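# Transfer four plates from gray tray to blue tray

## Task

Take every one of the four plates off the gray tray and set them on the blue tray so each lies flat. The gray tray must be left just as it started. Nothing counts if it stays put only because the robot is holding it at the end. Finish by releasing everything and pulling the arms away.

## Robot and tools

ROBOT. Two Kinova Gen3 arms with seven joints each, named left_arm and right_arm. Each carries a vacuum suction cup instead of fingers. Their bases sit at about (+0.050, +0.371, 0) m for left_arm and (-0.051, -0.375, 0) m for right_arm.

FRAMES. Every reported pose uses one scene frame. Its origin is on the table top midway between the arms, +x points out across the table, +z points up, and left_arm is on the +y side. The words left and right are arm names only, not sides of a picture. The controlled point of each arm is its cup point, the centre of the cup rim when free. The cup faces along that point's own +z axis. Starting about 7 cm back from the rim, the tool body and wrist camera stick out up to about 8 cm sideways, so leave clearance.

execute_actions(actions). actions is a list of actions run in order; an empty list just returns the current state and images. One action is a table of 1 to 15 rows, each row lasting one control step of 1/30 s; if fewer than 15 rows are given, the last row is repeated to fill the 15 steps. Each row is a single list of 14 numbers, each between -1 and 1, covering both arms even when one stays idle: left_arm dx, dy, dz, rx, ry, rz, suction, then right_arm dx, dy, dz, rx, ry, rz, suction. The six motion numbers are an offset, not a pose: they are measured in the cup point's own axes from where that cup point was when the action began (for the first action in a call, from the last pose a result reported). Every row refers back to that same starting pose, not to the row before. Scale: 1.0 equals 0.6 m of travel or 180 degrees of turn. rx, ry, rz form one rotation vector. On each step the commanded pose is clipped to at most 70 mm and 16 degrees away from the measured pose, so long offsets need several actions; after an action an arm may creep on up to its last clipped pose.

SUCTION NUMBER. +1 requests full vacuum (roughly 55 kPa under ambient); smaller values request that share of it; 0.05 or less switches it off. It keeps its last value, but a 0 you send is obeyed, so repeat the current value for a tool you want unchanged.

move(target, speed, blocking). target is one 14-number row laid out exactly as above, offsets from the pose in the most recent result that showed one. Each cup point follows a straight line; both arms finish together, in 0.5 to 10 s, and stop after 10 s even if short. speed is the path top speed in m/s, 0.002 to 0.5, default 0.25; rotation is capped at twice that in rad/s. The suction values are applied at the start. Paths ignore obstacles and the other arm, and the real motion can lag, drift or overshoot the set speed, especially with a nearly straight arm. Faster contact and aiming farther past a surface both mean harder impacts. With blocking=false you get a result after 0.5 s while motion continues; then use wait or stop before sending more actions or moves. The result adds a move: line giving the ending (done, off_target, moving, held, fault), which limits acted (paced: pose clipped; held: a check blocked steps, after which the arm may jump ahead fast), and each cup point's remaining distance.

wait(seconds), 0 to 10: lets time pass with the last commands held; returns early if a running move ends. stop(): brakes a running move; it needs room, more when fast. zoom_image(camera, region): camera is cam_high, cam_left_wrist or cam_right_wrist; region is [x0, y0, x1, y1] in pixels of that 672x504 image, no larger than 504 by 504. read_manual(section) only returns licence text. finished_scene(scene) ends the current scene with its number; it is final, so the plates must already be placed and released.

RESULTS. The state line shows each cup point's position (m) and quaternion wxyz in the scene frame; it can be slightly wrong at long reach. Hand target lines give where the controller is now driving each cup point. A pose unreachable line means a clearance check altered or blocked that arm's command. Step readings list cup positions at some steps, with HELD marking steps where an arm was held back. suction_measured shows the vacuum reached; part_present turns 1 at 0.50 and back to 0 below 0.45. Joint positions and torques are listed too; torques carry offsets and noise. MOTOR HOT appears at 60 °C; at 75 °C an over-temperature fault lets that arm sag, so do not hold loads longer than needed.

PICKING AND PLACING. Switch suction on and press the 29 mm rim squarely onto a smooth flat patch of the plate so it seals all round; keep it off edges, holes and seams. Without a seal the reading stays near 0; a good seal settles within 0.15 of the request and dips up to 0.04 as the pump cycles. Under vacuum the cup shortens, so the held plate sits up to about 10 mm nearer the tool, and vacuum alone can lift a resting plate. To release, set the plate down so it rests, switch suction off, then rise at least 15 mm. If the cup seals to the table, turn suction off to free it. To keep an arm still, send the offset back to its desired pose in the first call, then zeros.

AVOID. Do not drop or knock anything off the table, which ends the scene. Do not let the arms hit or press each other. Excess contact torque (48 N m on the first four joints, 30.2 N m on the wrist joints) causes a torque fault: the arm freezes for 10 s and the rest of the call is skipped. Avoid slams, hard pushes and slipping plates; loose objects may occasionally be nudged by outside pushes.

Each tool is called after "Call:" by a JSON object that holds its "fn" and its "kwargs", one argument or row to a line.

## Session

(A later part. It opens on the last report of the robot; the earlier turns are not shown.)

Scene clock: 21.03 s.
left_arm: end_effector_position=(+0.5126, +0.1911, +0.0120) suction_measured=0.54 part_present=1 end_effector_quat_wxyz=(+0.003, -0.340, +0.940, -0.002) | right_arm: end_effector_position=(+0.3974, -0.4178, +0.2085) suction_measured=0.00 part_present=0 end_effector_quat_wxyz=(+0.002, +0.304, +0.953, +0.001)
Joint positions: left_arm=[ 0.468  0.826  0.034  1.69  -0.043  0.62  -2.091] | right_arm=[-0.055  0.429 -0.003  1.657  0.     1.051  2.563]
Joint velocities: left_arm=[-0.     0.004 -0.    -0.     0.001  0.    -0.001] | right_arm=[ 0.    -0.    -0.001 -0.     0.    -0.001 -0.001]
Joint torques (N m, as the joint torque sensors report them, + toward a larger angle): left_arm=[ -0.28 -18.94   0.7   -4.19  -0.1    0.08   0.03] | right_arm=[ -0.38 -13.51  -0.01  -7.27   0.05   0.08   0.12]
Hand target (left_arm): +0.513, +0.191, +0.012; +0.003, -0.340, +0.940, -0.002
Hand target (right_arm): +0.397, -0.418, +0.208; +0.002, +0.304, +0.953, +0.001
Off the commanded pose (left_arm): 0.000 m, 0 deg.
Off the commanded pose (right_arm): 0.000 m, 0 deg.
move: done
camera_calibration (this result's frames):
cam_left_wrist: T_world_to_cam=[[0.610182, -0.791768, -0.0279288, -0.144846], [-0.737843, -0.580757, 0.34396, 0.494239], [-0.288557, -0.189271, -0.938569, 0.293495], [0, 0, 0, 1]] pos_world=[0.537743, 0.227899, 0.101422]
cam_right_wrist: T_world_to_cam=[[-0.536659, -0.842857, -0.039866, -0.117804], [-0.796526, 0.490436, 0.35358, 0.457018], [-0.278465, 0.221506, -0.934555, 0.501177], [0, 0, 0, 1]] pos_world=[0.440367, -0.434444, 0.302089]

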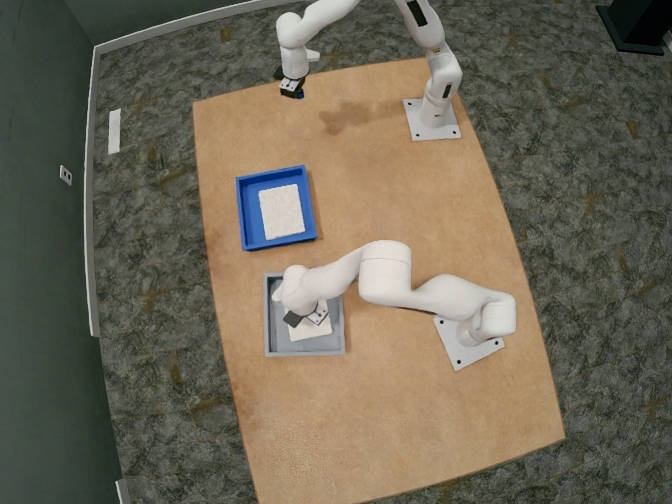

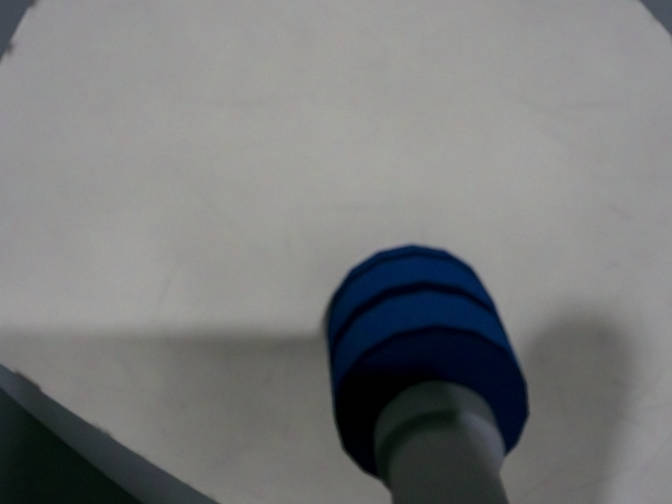

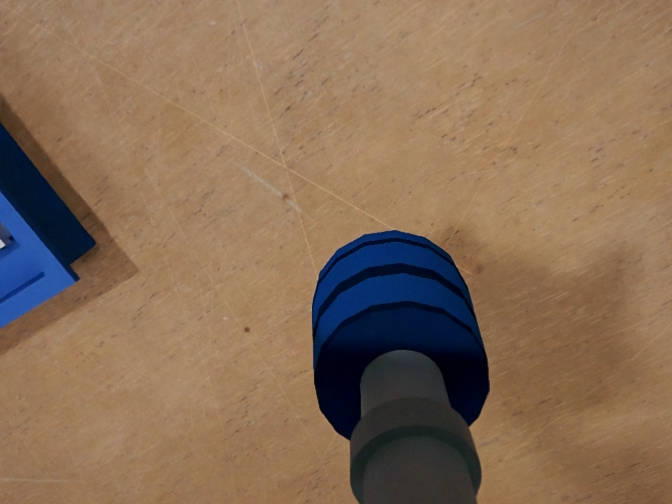

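Call:
{"fn": "move", "kwargs": {
  "target": [0,0,-0.108,0,0,0,1,0,0,0,0,0,0,0],
  "speed": 0.2
}}

Call:
{"fn": "move", "kwargs": {
  "target": [0.327,-0.424,0,0,0,0,1,0,0,0,0,0,0,0],
  "speed": 0.35
}}

Call:
{"fn": "move", "kwargs": {
  "target": [0,0,0.1075,0,0,0,1,0,0,0,0,0,0,0],
  "speed": 0.1
}}

Scene clock: 22.07 s.
left_arm: end_effector_position=(+0.5121, +0.1911, +0.0764) suction_measured=1.00 part_present=1 end_effector_quat_wxyz=(+0.002, -0.340, +0.940, -0.002) | right_arm: end_effector_position=(+0.3974, -0.4178, +0.2085) suction_measured=0.00 part_present=0 end_effector_quat_wxyz=(+0.002, +0.304, +0.953, +0.001)
Joint positions: left_arm=[ 0.463  0.708  0.043  1.659 -0.039  0.769 -2.094] | right_arm=[-0.055  0.429 -0.003  1.657  0.     1.051  2.563]
Joint velocities: left_arm=[-0.001 -0.007 -0.    -0.    -0.001  0.    -0.003] | right_arm=[ 0.     0.     0.     0.    -0.001  0.002  0.001]
Joint torques (N m, as the joint torque sensors report them, + toward a larger angle): left_arm=[ -0.21 -17.71   0.81  -4.99  -0.01   0.09   0.06] | right_arm=[ -0.26 -13.46   0.14  -7.38   0.11   0.03   0.2 ]
Hand target (left_arm): +0.512, +0.191, +0.077; +0.003, -0.340, +0.940, -0.002
Hand target (right_arm): +0.397, -0.418, +0.208; +0.002, +0.304, +0.953, +0.001
Off the commanded pose (left_arm): 0.000 m, 0 deg.
Off the commanded pose (right_arm): 0.000 m, 0 deg.
move: done
camera_calibration (this result's frames):
cam_left_wrist: T_world_to_cam=[[0.610146, -0.791784, -0.0282775, -0.142709], [-0.737552, -0.580667, 0.344738, 0.471542], [-0.289378, -0.189484, -0.938273, 0.354289], [0, 0, 0, 1]] pos_world=[0.537383, 0.227946, 0.165826]
cam_right_wrist: T_world_to_cam=[[-0.536659, -0.842857, -0.0398663, -0.117803], [-0.796527, 0.490436, 0.353579, 0.457019], [-0.278465, 0.221506, -0.934555, 0.501177], [0, 0, 0, 1]] pos_world=[0.440368, -0.434444, 0.302089]

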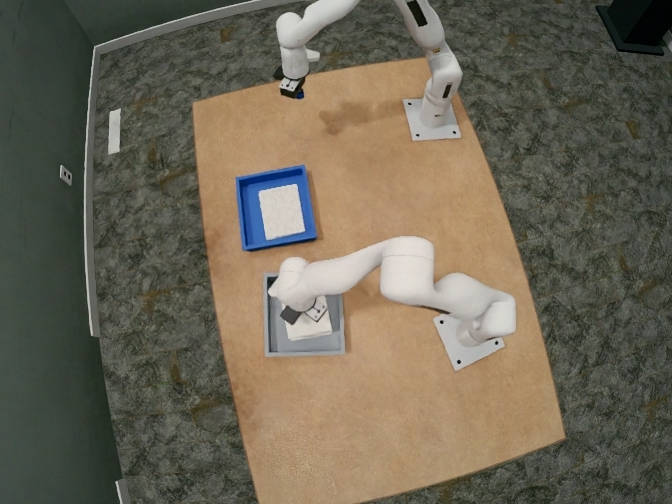

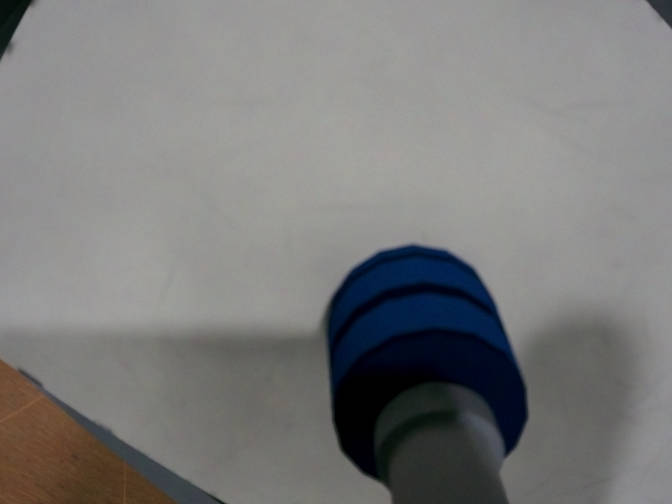

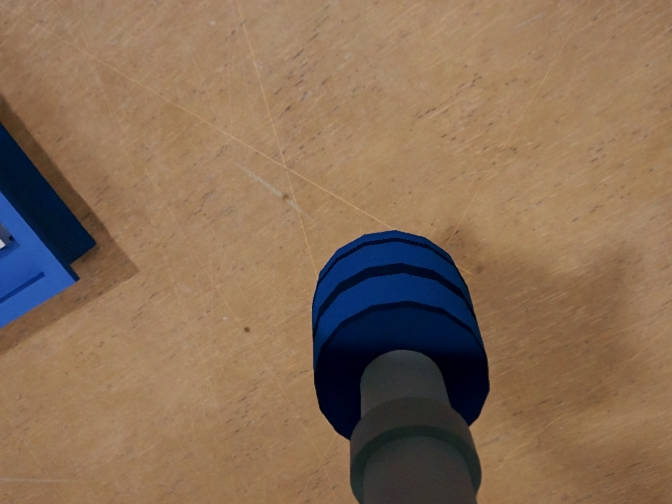

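Scene clock: 23.60 s.
left_arm: end_effector_position=(+0.5240, -0.1310, +0.0787) suction_measured=0.98 part_present=1 end_effector_quat_wxyz=(+0.002, -0.339, +0.941, -0.004) | right_arm: end_effector_position=(+0.3974, -0.4178, +0.2085) suction_measured=0.00 part_present=0 end_effector_quat_wxyz=(+0.002, +0.304, +0.953, +0.001)
Joint positions: left_arm=[ 0.93   1.143  0.059  0.677 -0.055  1.314 -1.65 ] | right_arm=[-0.055  0.429 -0.003  1.657  0.     1.051  2.563]
Joint velocities: left_arm=[ 0.003  0.02   0.001 -0.013 -0.002  0.005 -0.002] | right_arm=[-0.     0.001  0.001 -0.    -0.001 -0.    -0.001]
Joint torques (N m, as the joint torque sensors report them, + toward a larger angle): left_arm=[ -0.3  -25.65   0.99  -7.17   0.02  -0.12   0.03] | right_arm=[ -0.18 -13.52   0.16  -7.31   0.11   0.03   0.12]
Hand target (left_arm): +0.524, -0.131, +0.077; +0.001, -0.339, +0.941, -0.003
Hand target (right_arm): +0.397, -0.418, +0.208; +0.002, +0.304, +0.953, +0.001
Off the commanded pose (left_arm): 0.002 m, 0 deg.
Off the commanded pose (right_arm): 0.000 m, 0 deg.
move: done
camera_calibration (this result's frames):
cam_left_wrist: T_world_to_cam=[[0.60878, -0.792931, -0.0254522, -0.404563], [-0.738666, -0.578237, 0.346431, 0.293253], [-0.289414, -0.1921, -0.93773, 0.298513], [0, 0, 0, 1]] pos_world=[0.549299, -0.0938765, 0.168035]
cam_right_wrist: T_world_to_cam=[[-0.536659, -0.842857, -0.0398666, -0.117803], [-0.796527, 0.490436, 0.353578, 0.45702], [-0.278464, 0.221506, -0.934555, 0.501177], [0, 0, 0, 1]] pos_world=[0.440369, -0.434444, 0.302088]

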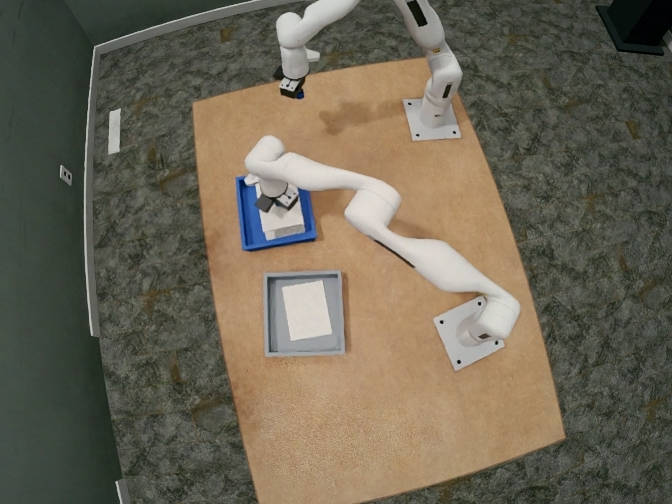

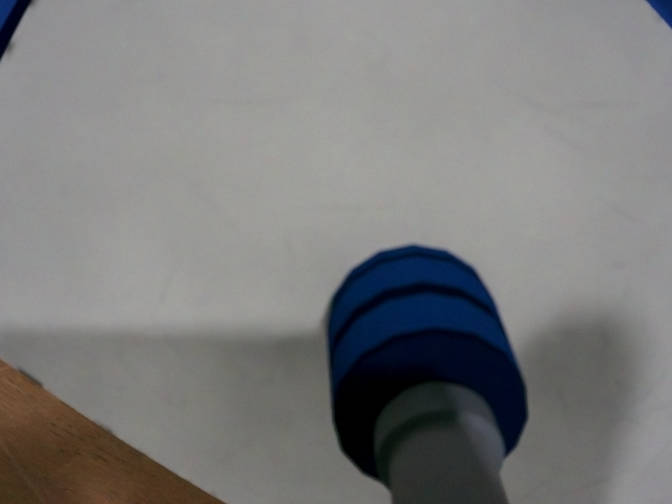

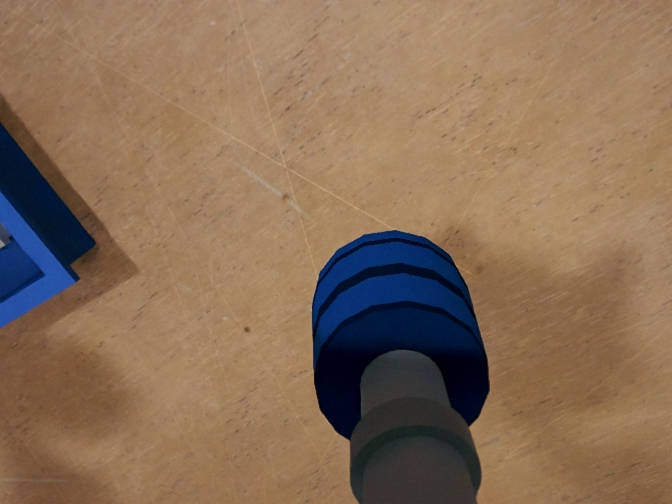

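Scene clock: 24.53 s.
left_arm: end_effector_position=(+0.5244, -0.1313, +0.0146) suction_measured=0.96 part_present=1 end_effector_quat_wxyz=(+0.002, -0.339, +0.941, -0.004) | right_arm: end_effector_position=(+0.3974, -0.4178, +0.2085) suction_measured=0.00 part_present=0 end_effector_quat_wxyz=(+0.002, +0.304, +0.953, +0.001)
Joint positions: left_arm=[ 0.931  1.216  0.055  0.724 -0.055  1.194 -1.649] | right_arm=[-0.055  0.429 -0.003  1.657  0.     1.051  2.563]
Joint velocities: left_arm=[-0.     0.001  0.    -0.001 -0.     0.001  0.   ] | right_arm=[ 0.001 -0.001  0.002 -0.     0.001  0.001 -0.001]
Joint torques (N m, as the joint torque sensors report them, + toward a larger angle): left_arm=[ -0.52 -25.25   0.93  -6.5    0.08  -0.06   0.05] | right_arm=[ -0.08 -13.57  -0.01  -7.5    0.07   0.16   0.06]
Hand target (left_arm): +0.524, -0.131, +0.014; +0.002, -0.339, +0.941, -0.004
Hand target (right_arm): +0.397, -0.418, +0.208; +0.002, +0.304, +0.953, +0.001
Off the commanded pose (left_arm): 0.000 m, 0 deg.
Off the commanded pose (right_arm): 0.000 m, 0 deg.
move: done
camera_calibration (this result's frames):
cam_left_wrist: T_world_to_cam=[[0.608823, -0.792913, -0.0249756, -0.406724], [-0.738812, -0.578188, 0.346201, 0.315669], [-0.288948, -0.192323, -0.937828, 0.238151], [0, 0, 0, 1]] pos_world=[0.549656, -0.0941788, 0.103901]
cam_right_wrist: T_world_to_cam=[[-0.536659, -0.842857, -0.0398668, -0.117802], [-0.796527, 0.490436, 0.353578, 0.457021], [-0.278464, 0.221506, -0.934555, 0.501177], [0, 0, 0, 1]] pos_world=[0.440369, -0.434444, 0.302088]

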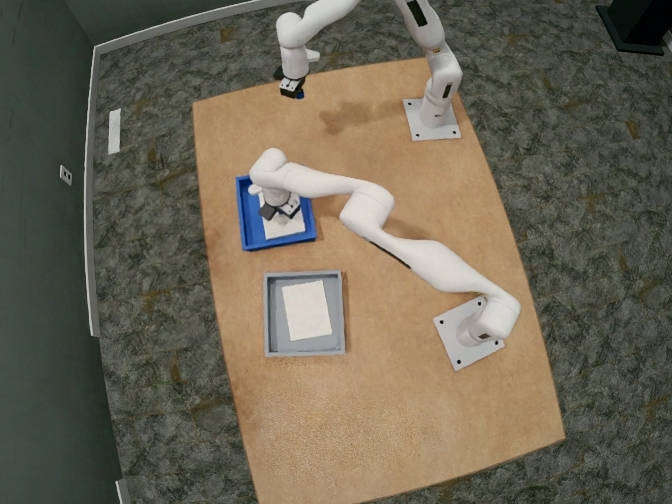

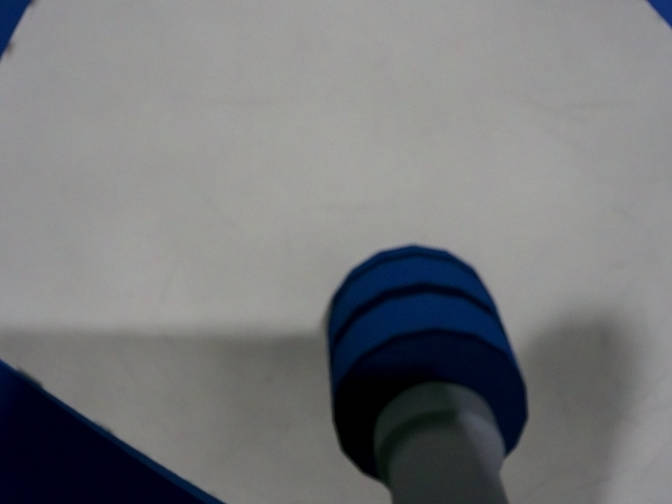

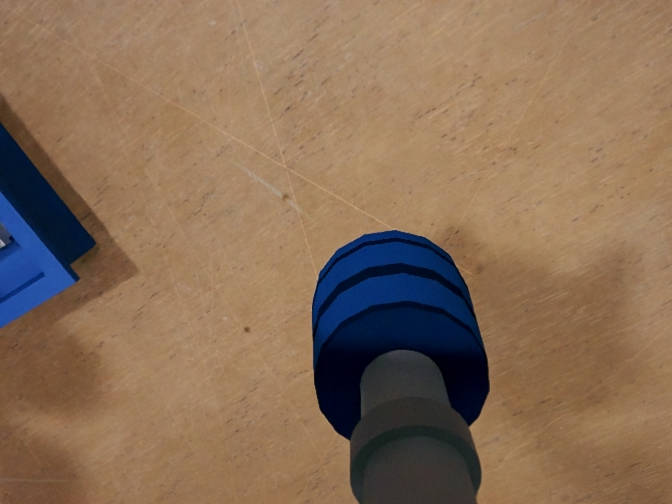

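Call:
{"fn": "execute_actions", "kwargs": {
  "actions": [
    [[0,0,0,0,0,0,0,0,0,0,0,0,0,0],[0,0,0,0,0,0,0,0,0,0,0,0,0,0],[0,0,0,0,0,0,0,0,0,0,0,0,0,0],[0,0,0,0,0,0,0,0,0,0,0,0,0,0],[0,0,0,0,0,0,0,0,0,0,0,0,0,0],[0,0,0,0,0,0,0,0,0,0,0,0,0,0],[0,0,-0.115,0,0,0,0,0,0,0,0,0,0,0]]
  ]
}}

Call:
{"fn": "move", "kwargs": {
  "target": [-0.327,0.425,0,-0.001,0,0,0,0,0,0,0,0,0,0],
  "speed": 0.45
}}

Call:
{"fn": "move", "kwargs": {
  "target": [0,0,0.126,0,0,0,1,0,0,0,0,0,0,0],
  "speed": 0.12
}}

Scene clock: 25.43 s.
left_arm: end_effector_position=(+0.5243, -0.1314, +0.0828) suction_measured=0.01 part_present=0 end_effector_quat_wxyz=(+0.002, -0.339, +0.941, -0.005) | right_arm: end_effector_position=(+0.3974, -0.4178, +0.2085) suction_measured=0.00 part_present=0 end_effector_quat_wxyz=(+0.002, +0.304, +0.953, +0.001)
Joint positions: left_arm=[ 0.93   1.14   0.059  0.672 -0.055  1.321 -1.651] | right_arm=[-0.055  0.429 -0.003  1.657  0.     1.051  2.563]
Joint velocities: left_arm=[-0.     0.018 -0.001  0.006 -0.002  0.056 -0.001] | right_arm=[-0.001 -0.001 -0.002  0.    -0.001 -0.     0.003]
Joint torques (N m, as the joint torque sensors report them, + toward a larger angle): left_arm=[ -0.34 -24.11   1.22  -6.4    0.06  -0.06  -0.03] | right_arm=[ -0.31 -13.62   0.11  -7.41  -0.01   0.18   0.04]
Hand target (left_arm): +0.524, -0.131, +0.084; +0.002, -0.339, +0.941, -0.004
Hand target (right_arm): +0.397, -0.418, +0.208; +0.002, +0.304, +0.953, +0.001
Off the commanded pose (left_arm): 0.001 m, 0 deg.
Off the commanded pose (right_arm): 0.000 m, 0 deg.
Step readings (end_effector_position):
0: left_arm (+0.5244, -0.1313, +0.0146) | right_arm (+0.3974, -0.4178, +0.2085)
1: left_arm (+0.5245, -0.1313, +0.0148) | right_arm (+0.3974, -0.4178, +0.2085)
2: left_arm (+0.5247, -0.1316, +0.0155) | right_arm (+0.3974, -0.4178, +0.2085)
4: left_arm (+0.5253, -0.1322, +0.0172) | right_arm (+0.3974, -0.4178, +0.2085)
8: left_arm (+0.5255, -0.1324, +0.0232) | right_arm (+0.3974, -0.4178, +0.2085)
15: end_effector_position above
camera_calibration (this result's frames):
cam_left_wrist: T_world_to_cam=[[0.608753, -0.793, -0.0238797, -0.405163], [-0.739021, -0.577749, 0.346488, 0.292025], [-0.288562, -0.193278, -0.93775, 0.301754], [0, 0, 0, 1]] pos_world=[0.549532, -0.0942548, 0.172111]
cam_right_wrist: T_world_to_cam=[[-0.536659, -0.842857, -0.0398671, -0.117802], [-0.796527, 0.490436, 0.353578, 0.457022], [-0.278463, 0.221506, -0.934555, 0.501176], [0, 0, 0, 1]] pos_world=[0.44037, -0.434444, 0.302088]

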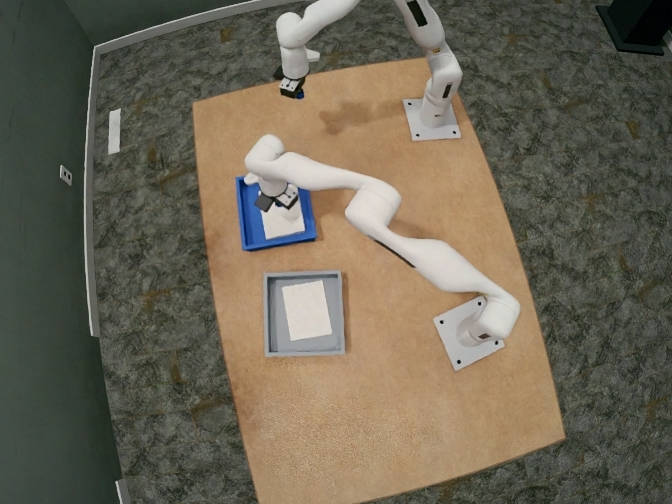

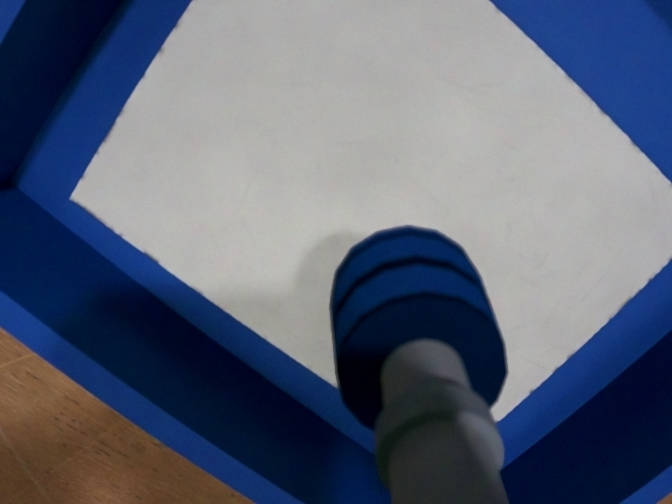

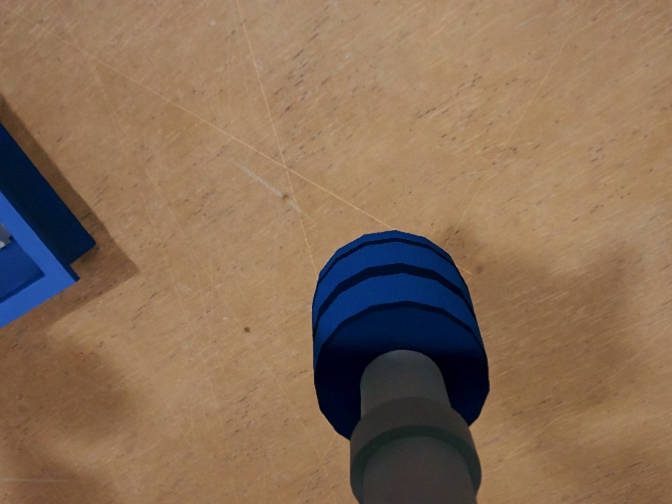

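Scene clock: 26.90 s.
left_arm: end_effector_position=(+0.5122, +0.1909, +0.0809) suction_measured=0.01 part_present=0 end_effector_quat_wxyz=(+0.002, -0.340, +0.940, -0.002) | right_arm: end_effector_position=(+0.3974, -0.4178, +0.2085) suction_measured=0.00 part_present=0 end_effector_quat_wxyz=(+0.002, +0.304, +0.953, +0.001)
Joint positions: left_arm=[ 0.471  0.7    0.03   1.655 -0.027  0.781 -2.104] | right_arm=[-0.055  0.429 -0.003  1.657  0.     1.051  2.563]
Joint velocities: left_arm=[-0.003 -0.002 -0.001  0.     0.004  0.    -0.002] | right_arm=[-0.    -0.     0.    -0.    -0.001  0.001  0.   ]
Joint torques (N m, as the joint torque sensors report them, + toward a larger angle): left_arm=[ -0.46 -17.7    1.13  -4.65   0.12   0.13   0.02] | right_arm=[ -0.1  -13.65   0.    -7.34   0.12   0.06   0.07]
Hand target (left_arm): +0.512, +0.191, +0.081; +0.002, -0.340, +0.940, -0.002
Hand target (right_arm): +0.397, -0.418, +0.208; +0.002, +0.304, +0.953, +0.001
Off the commanded pose (left_arm): 0.001 m, 0 deg.
Off the commanded pose (right_arm): 0.000 m, 0 deg.
move: done; limits=paced
camera_calibration (this result's frames):
cam_left_wrist: T_world_to_cam=[[0.610051, -0.791857, -0.0282776, -0.142736], [-0.737615, -0.580574, 0.344757, 0.469946], [-0.289416, -0.189461, -0.938266, 0.35853], [0, 0, 0, 1]] pos_world=[0.537479, 0.22774, 0.170343]
cam_right_wrist: T_world_to_cam=[[-0.536659, -0.842857, -0.0398674, -0.117802], [-0.796527, 0.490436, 0.353577, 0.457023], [-0.278462, 0.221506, -0.934555, 0.501176], [0, 0, 0, 1]] pos_world=[0.440371, -0.434444, 0.302088]

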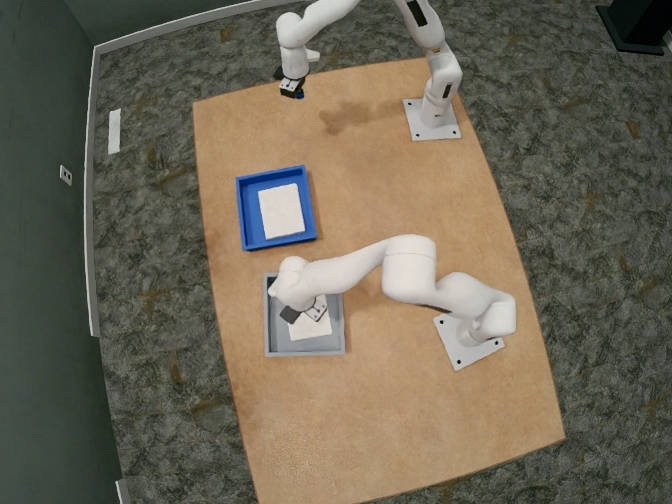

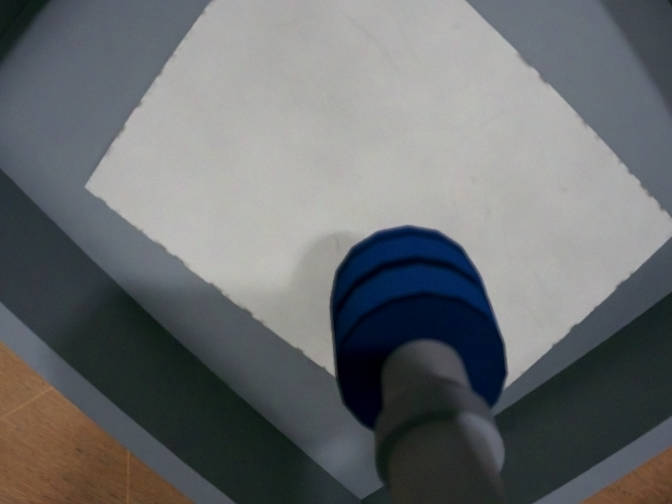

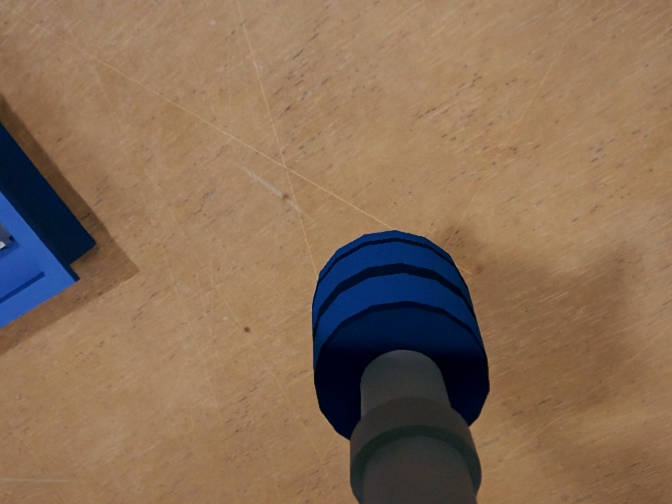

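Scene clock: 27.93 s.
left_arm: end_effector_position=(+0.5123, +0.1910, +0.0052) suction_measured=0.56 part_present=1 end_effector_quat_wxyz=(+0.002, -0.340, +0.940, -0.002) | right_arm: end_effector_position=(+0.3974, -0.4178, +0.2085) suction_measured=0.00 part_present=0 end_effector_quat_wxyz=(+0.002, +0.304, +0.953, +0.001)
Joint positions: left_arm=[ 0.476  0.839  0.023  1.69  -0.03   0.607 -2.102] | right_arm=[-0.055  0.429 -0.003  1.657  0.     1.051  2.563]
Joint velocities: left_arm=[ 0.     0.     0.    -0.003 -0.001  0.    -0.001] | right_arm=[-0.     0.    -0.001 -0.     0.001  0.    -0.001]
Joint torques (N m, as the joint torque sensors report them, + toward a larger angle): left_arm=[ -0.28 -19.21   0.87  -4.14   0.    -0.02  -0.02] | right_arm=[ -0.25 -13.49  -0.03  -7.43   0.02   0.15   0.04]
Hand target (left_arm): +0.512, +0.191, +0.005; +0.002, -0.340, +0.940, -0.002
Hand target (right_arm): +0.397, -0.418, +0.208; +0.002, +0.304, +0.953, +0.001
Off the commanded pose (left_arm): 0.000 m, 0 deg.
Off the commanded pose (right_arm): 0.000 m, 0 deg.
move: done
camera_calibration (this result's frames):
cam_left_wrist: T_world_to_cam=[[0.610017, -0.791861, -0.0288955, -0.144869], [-0.737583, -0.580774, 0.344489, 0.496199], [-0.289569, -0.188831, -0.938345, 0.287503], [0, 0, 0, 1]] pos_world=[0.537613, 0.227753, 0.0946562]
cam_right_wrist: T_world_to_cam=[[-0.536659, -0.842857, -0.0398676, -0.117801], [-0.796528, 0.490436, 0.353576, 0.457024], [-0.278462, 0.221506, -0.934556, 0.501176], [0, 0, 0, 1]] pos_world=[0.440372, -0.434444, 0.302087]

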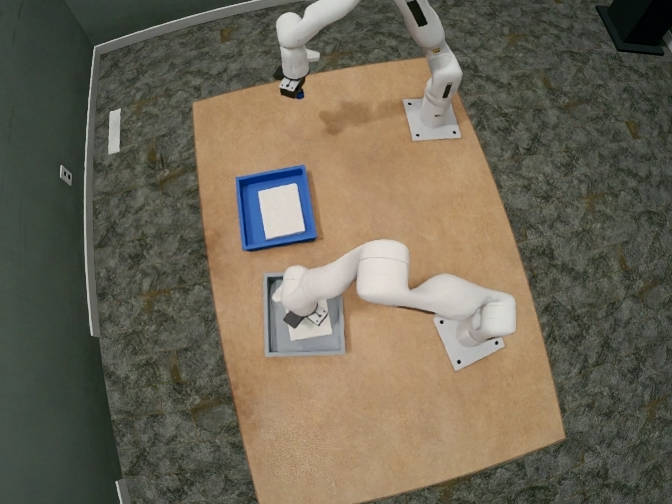

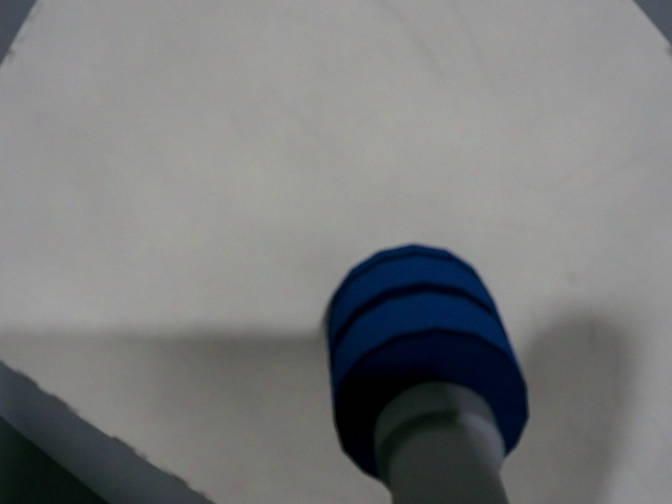

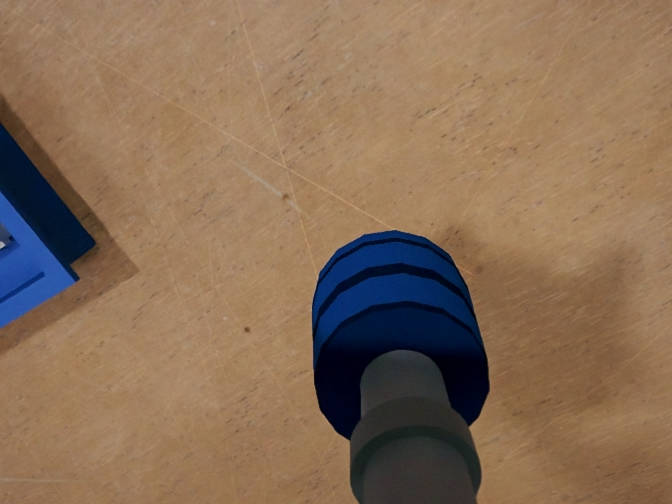

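Call:
{"fn": "move", "kwargs": {
  "target": [0,0,-0.119,0,0,0,1,0,0,0,0,0,0,0],
  "speed": 0.2
}}

Call:
{"fn": "move", "kwargs": {
  "target": [0.327,-0.424,0,0,0,0,1,0,0,0,0,0,0,0],
  "speed": 0.35
}}

Call:
{"fn": "move", "kwargs": {
  "target": [0,0,0.097,0,0,0,1,0,0,0,0,0,0,0],
  "speed": 0.1
}}

Scene clock: 29.57 s.
left_arm: end_effector_position=(+0.5120, +0.1910, +0.0763) suction_measured=0.99 part_present=1 end_effector_quat_wxyz=(+0.002, -0.340, +0.940, -0.002) | right_arm: end_effector_position=(+0.3974, -0.4178, +0.2085) suction_measured=0.00 part_present=0 end_effector_quat_wxyz=(+0.002, +0.304, +0.953, +0.001)
Joint positions: left_arm=[ 0.471  0.708  0.03   1.658 -0.027  0.771 -2.104] | right_arm=[-0.055  0.429 -0.003  1.657  0.     1.051  2.563]
Joint velocities: left_arm=[-0.    -0.006 -0.    -0.     0.     0.    -0.   ] | right_arm=[-0.     0.     0.    -0.    -0.001 -0.001 -0.001]
Joint torques (N m, as the joint torque sensors report them, + toward a larger angle): left_arm=[ -0.47 -17.79   0.84  -4.87   0.01   0.02   0.03] | right_arm=[ -0.13 -13.51  -0.03  -7.33   0.06  -0.01   0.04]
Hand target (left_arm): +0.512, +0.191, +0.077; +0.002, -0.340, +0.940, -0.002
Hand target (right_arm): +0.397, -0.418, +0.208; +0.002, +0.304, +0.953, +0.001
Off the commanded pose (left_arm): 0.000 m, 0 deg.
Off the commanded pose (right_arm): 0.000 m, 0 deg.
move: done
camera_calibration (this result's frames):
cam_left_wrist: T_world_to_cam=[[0.610009, -0.79186, -0.0291123, -0.142571], [-0.737309, -0.580678, 0.345237, 0.471229], [-0.290284, -0.189133, -0.938064, 0.354517], [0, 0, 0, 1]] pos_world=[0.537321, 0.227787, 0.165724]
cam_right_wrist: T_world_to_cam=[[-0.536659, -0.842857, -0.0398679, -0.117801], [-0.796528, 0.490436, 0.353576, 0.457025], [-0.278461, 0.221505, -0.934556, 0.501175], [0, 0, 0, 1]] pos_world=[0.440372, -0.434444, 0.302087]

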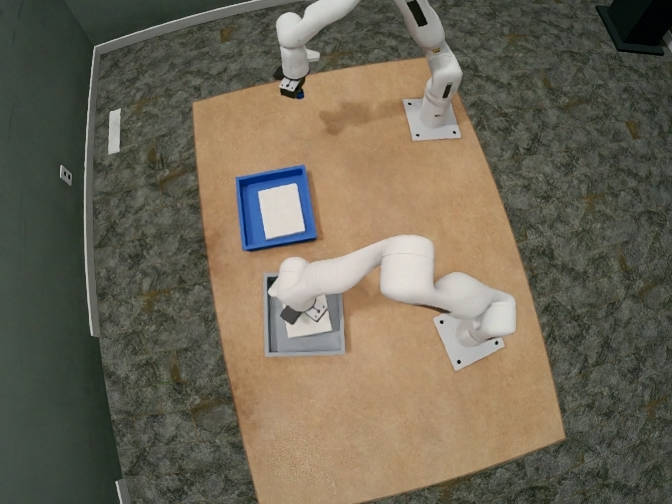

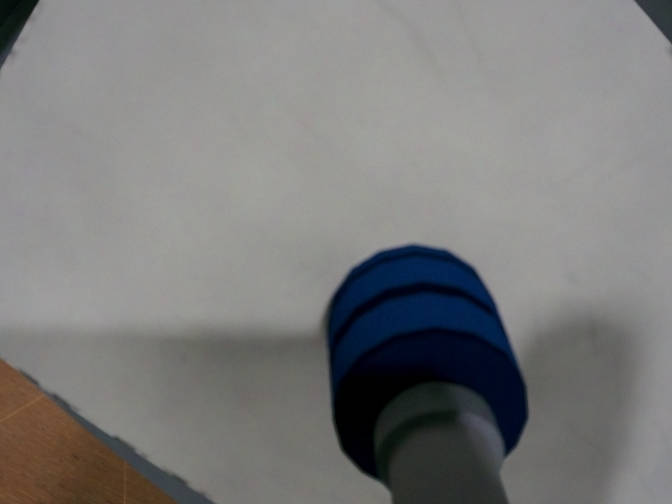

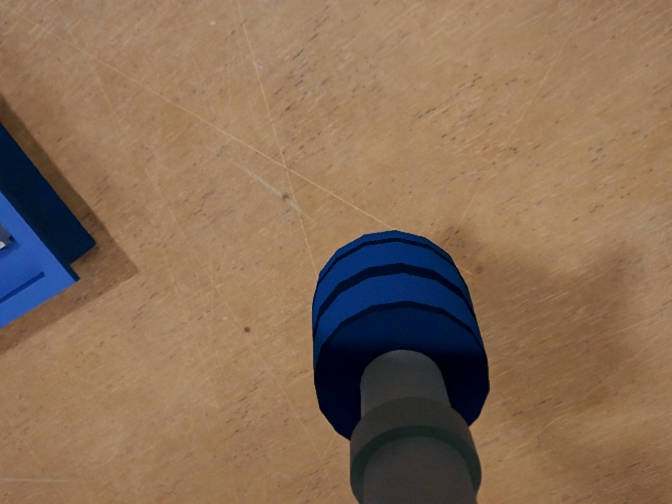

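Scene clock: 31.10 s.
left_arm: end_effector_position=(+0.5238, -0.1311, +0.0785) suction_measured=0.98 part_present=1 end_effector_quat_wxyz=(+0.001, -0.339, +0.941, -0.003) | right_arm: end_effector_position=(+0.3974, -0.4178, +0.2085) suction_measured=0.00 part_present=0 end_effector_quat_wxyz=(+0.002, +0.304, +0.953, +0.001)
Joint positions: left_arm=[ 0.934  1.144  0.047  0.675 -0.044  1.316 -1.655] | right_arm=[-0.055  0.429 -0.003  1.657  0.     1.051  2.563]
Joint velocities: left_arm=[ 0.003  0.021  0.001 -0.013 -0.     0.005 -0.   ] | right_arm=[-0.001  0.001  0.    -0.     0.001 -0.     0.   ]
Joint torques (N m, as the joint torque sensors report them, + toward a larger angle): left_arm=[ -0.33 -25.31   0.89  -6.9   -0.07  -0.04  -0.06] | right_arm=[ -0.16 -13.52   0.07  -7.34   0.11   0.08   0.12]
Hand target (left_arm): +0.523, -0.131, +0.077; +0.001, -0.339, +0.941, -0.003
Hand target (right_arm): +0.397, -0.418, +0.208; +0.002, +0.304, +0.953, +0.001
Off the commanded pose (left_arm): 0.002 m, 0 deg.
Off the commanded pose (right_arm): 0.000 m, 0 deg.
move: done
camera_calibration (this result's frames):
cam_left_wrist: T_world_to_cam=[[0.608625, -0.793023, -0.0262843, -0.404419], [-0.738431, -0.578226, 0.346951, 0.292922], [-0.290338, -0.191754, -0.937515, 0.298742], [0, 0, 0, 1]] pos_world=[0.549179, -0.0940537, 0.167816]
cam_right_wrist: T_world_to_cam=[[-0.536659, -0.842857, -0.0398682, -0.117801], [-0.796528, 0.490436, 0.353575, 0.457026], [-0.27846, 0.221505, -0.934556, 0.501175], [0, 0, 0, 1]] pos_world=[0.440373, -0.434444, 0.302087]

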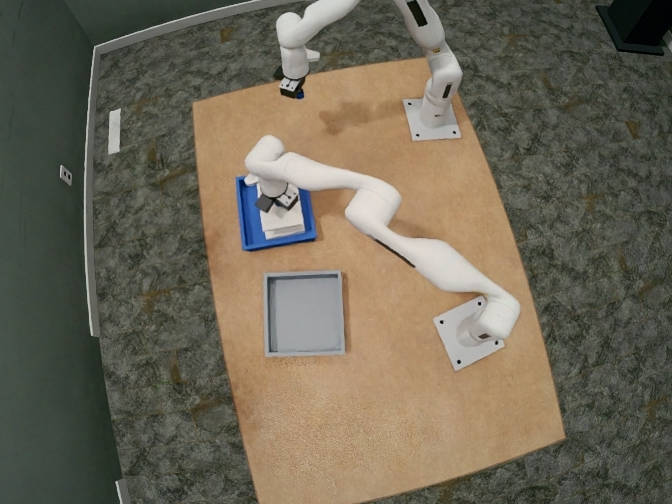

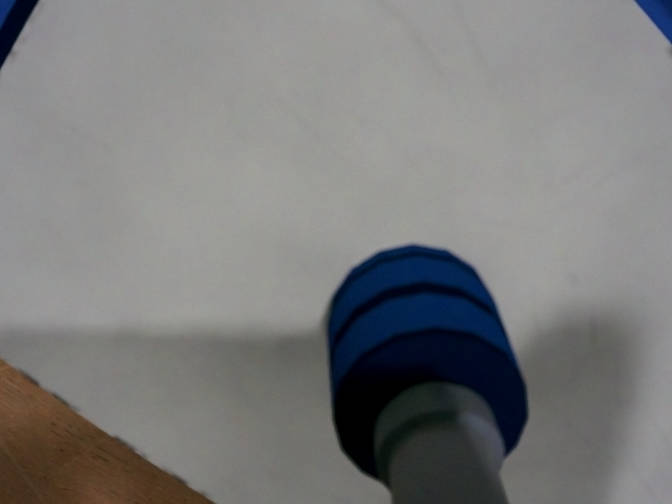

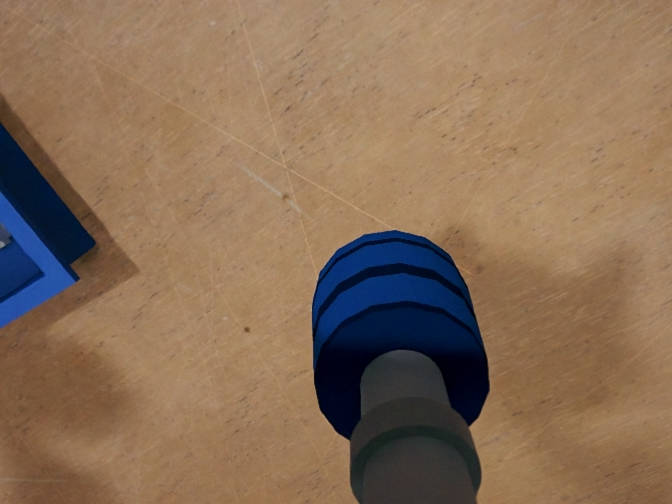

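Scene clock: 31.97 s.
left_arm: end_effector_position=(+0.5241, -0.1314, +0.0207) suction_measured=1.00 part_present=1 end_effector_quat_wxyz=(+0.002, -0.339, +0.941, -0.004) | right_arm: end_effector_position=(+0.3974, -0.4178, +0.2085) suction_measured=0.00 part_present=0 end_effector_quat_wxyz=(+0.002, +0.304, +0.953, +0.001)
Joint positions: left_arm=[ 0.934  1.208  0.043  0.72  -0.043  1.206 -1.654] | right_arm=[-0.055  0.429 -0.003  1.657  0.     1.051  2.563]
Joint velocities: left_arm=[ 0.     0.002 -0.    -0.002 -0.     0.001  0.   ] | right_arm=[-0.    -0.001 -0.     0.     0.001 -0.001  0.002]
Joint torques (N m, as the joint torque sensors report them, + toward a larger angle): left_arm=[ -0.31 -25.07   0.85  -6.67   0.     0.1    0.  ] | right_arm=[ -0.14 -13.68  -0.09  -7.39   0.14   0.09   0.04]
Hand target (left_arm): +0.524, -0.131, +0.020; +0.001, -0.339, +0.941, -0.003
Hand target (right_arm): +0.397, -0.418, +0.208; +0.002, +0.304, +0.953, +0.001
Off the commanded pose (left_arm): 0.000 m, 0 deg.
Off the commanded pose (right_arm): 0.000 m, 0 deg.
move: done
camera_calibration (this result's frames):
cam_left_wrist: T_world_to_cam=[[0.608669, -0.793005, -0.0257963, -0.406389], [-0.738574, -0.57817, 0.346739, 0.313147], [-0.289881, -0.191997, -0.937607, 0.244282], [0, 0, 0, 1]] pos_world=[0.549452, -0.0943145, 0.109977]
cam_right_wrist: T_world_to_cam=[[-0.536659, -0.842857, -0.0398683, -0.1178], [-0.796528, 0.490436, 0.353575, 0.457027], [-0.27846, 0.221505, -0.934556, 0.501175], [0, 0, 0, 1]] pos_world=[0.440374, -0.434444, 0.302086]

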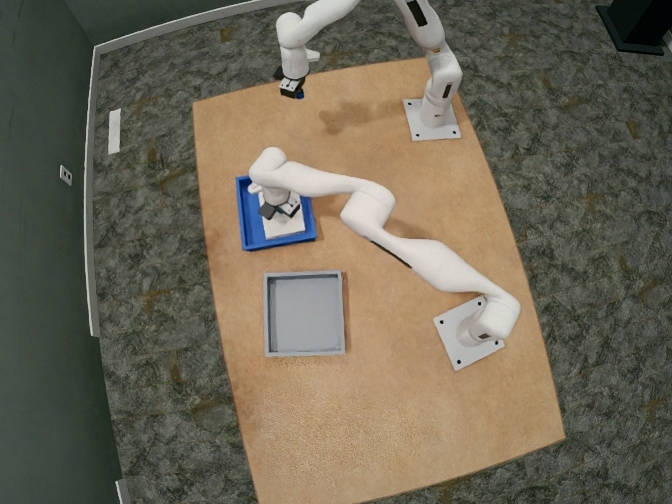

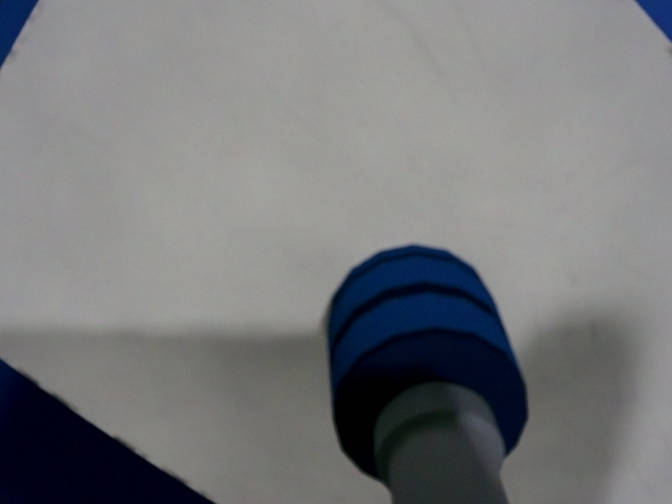

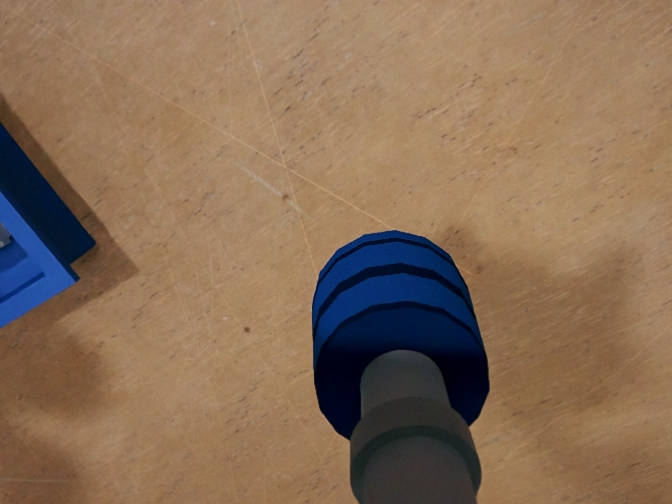

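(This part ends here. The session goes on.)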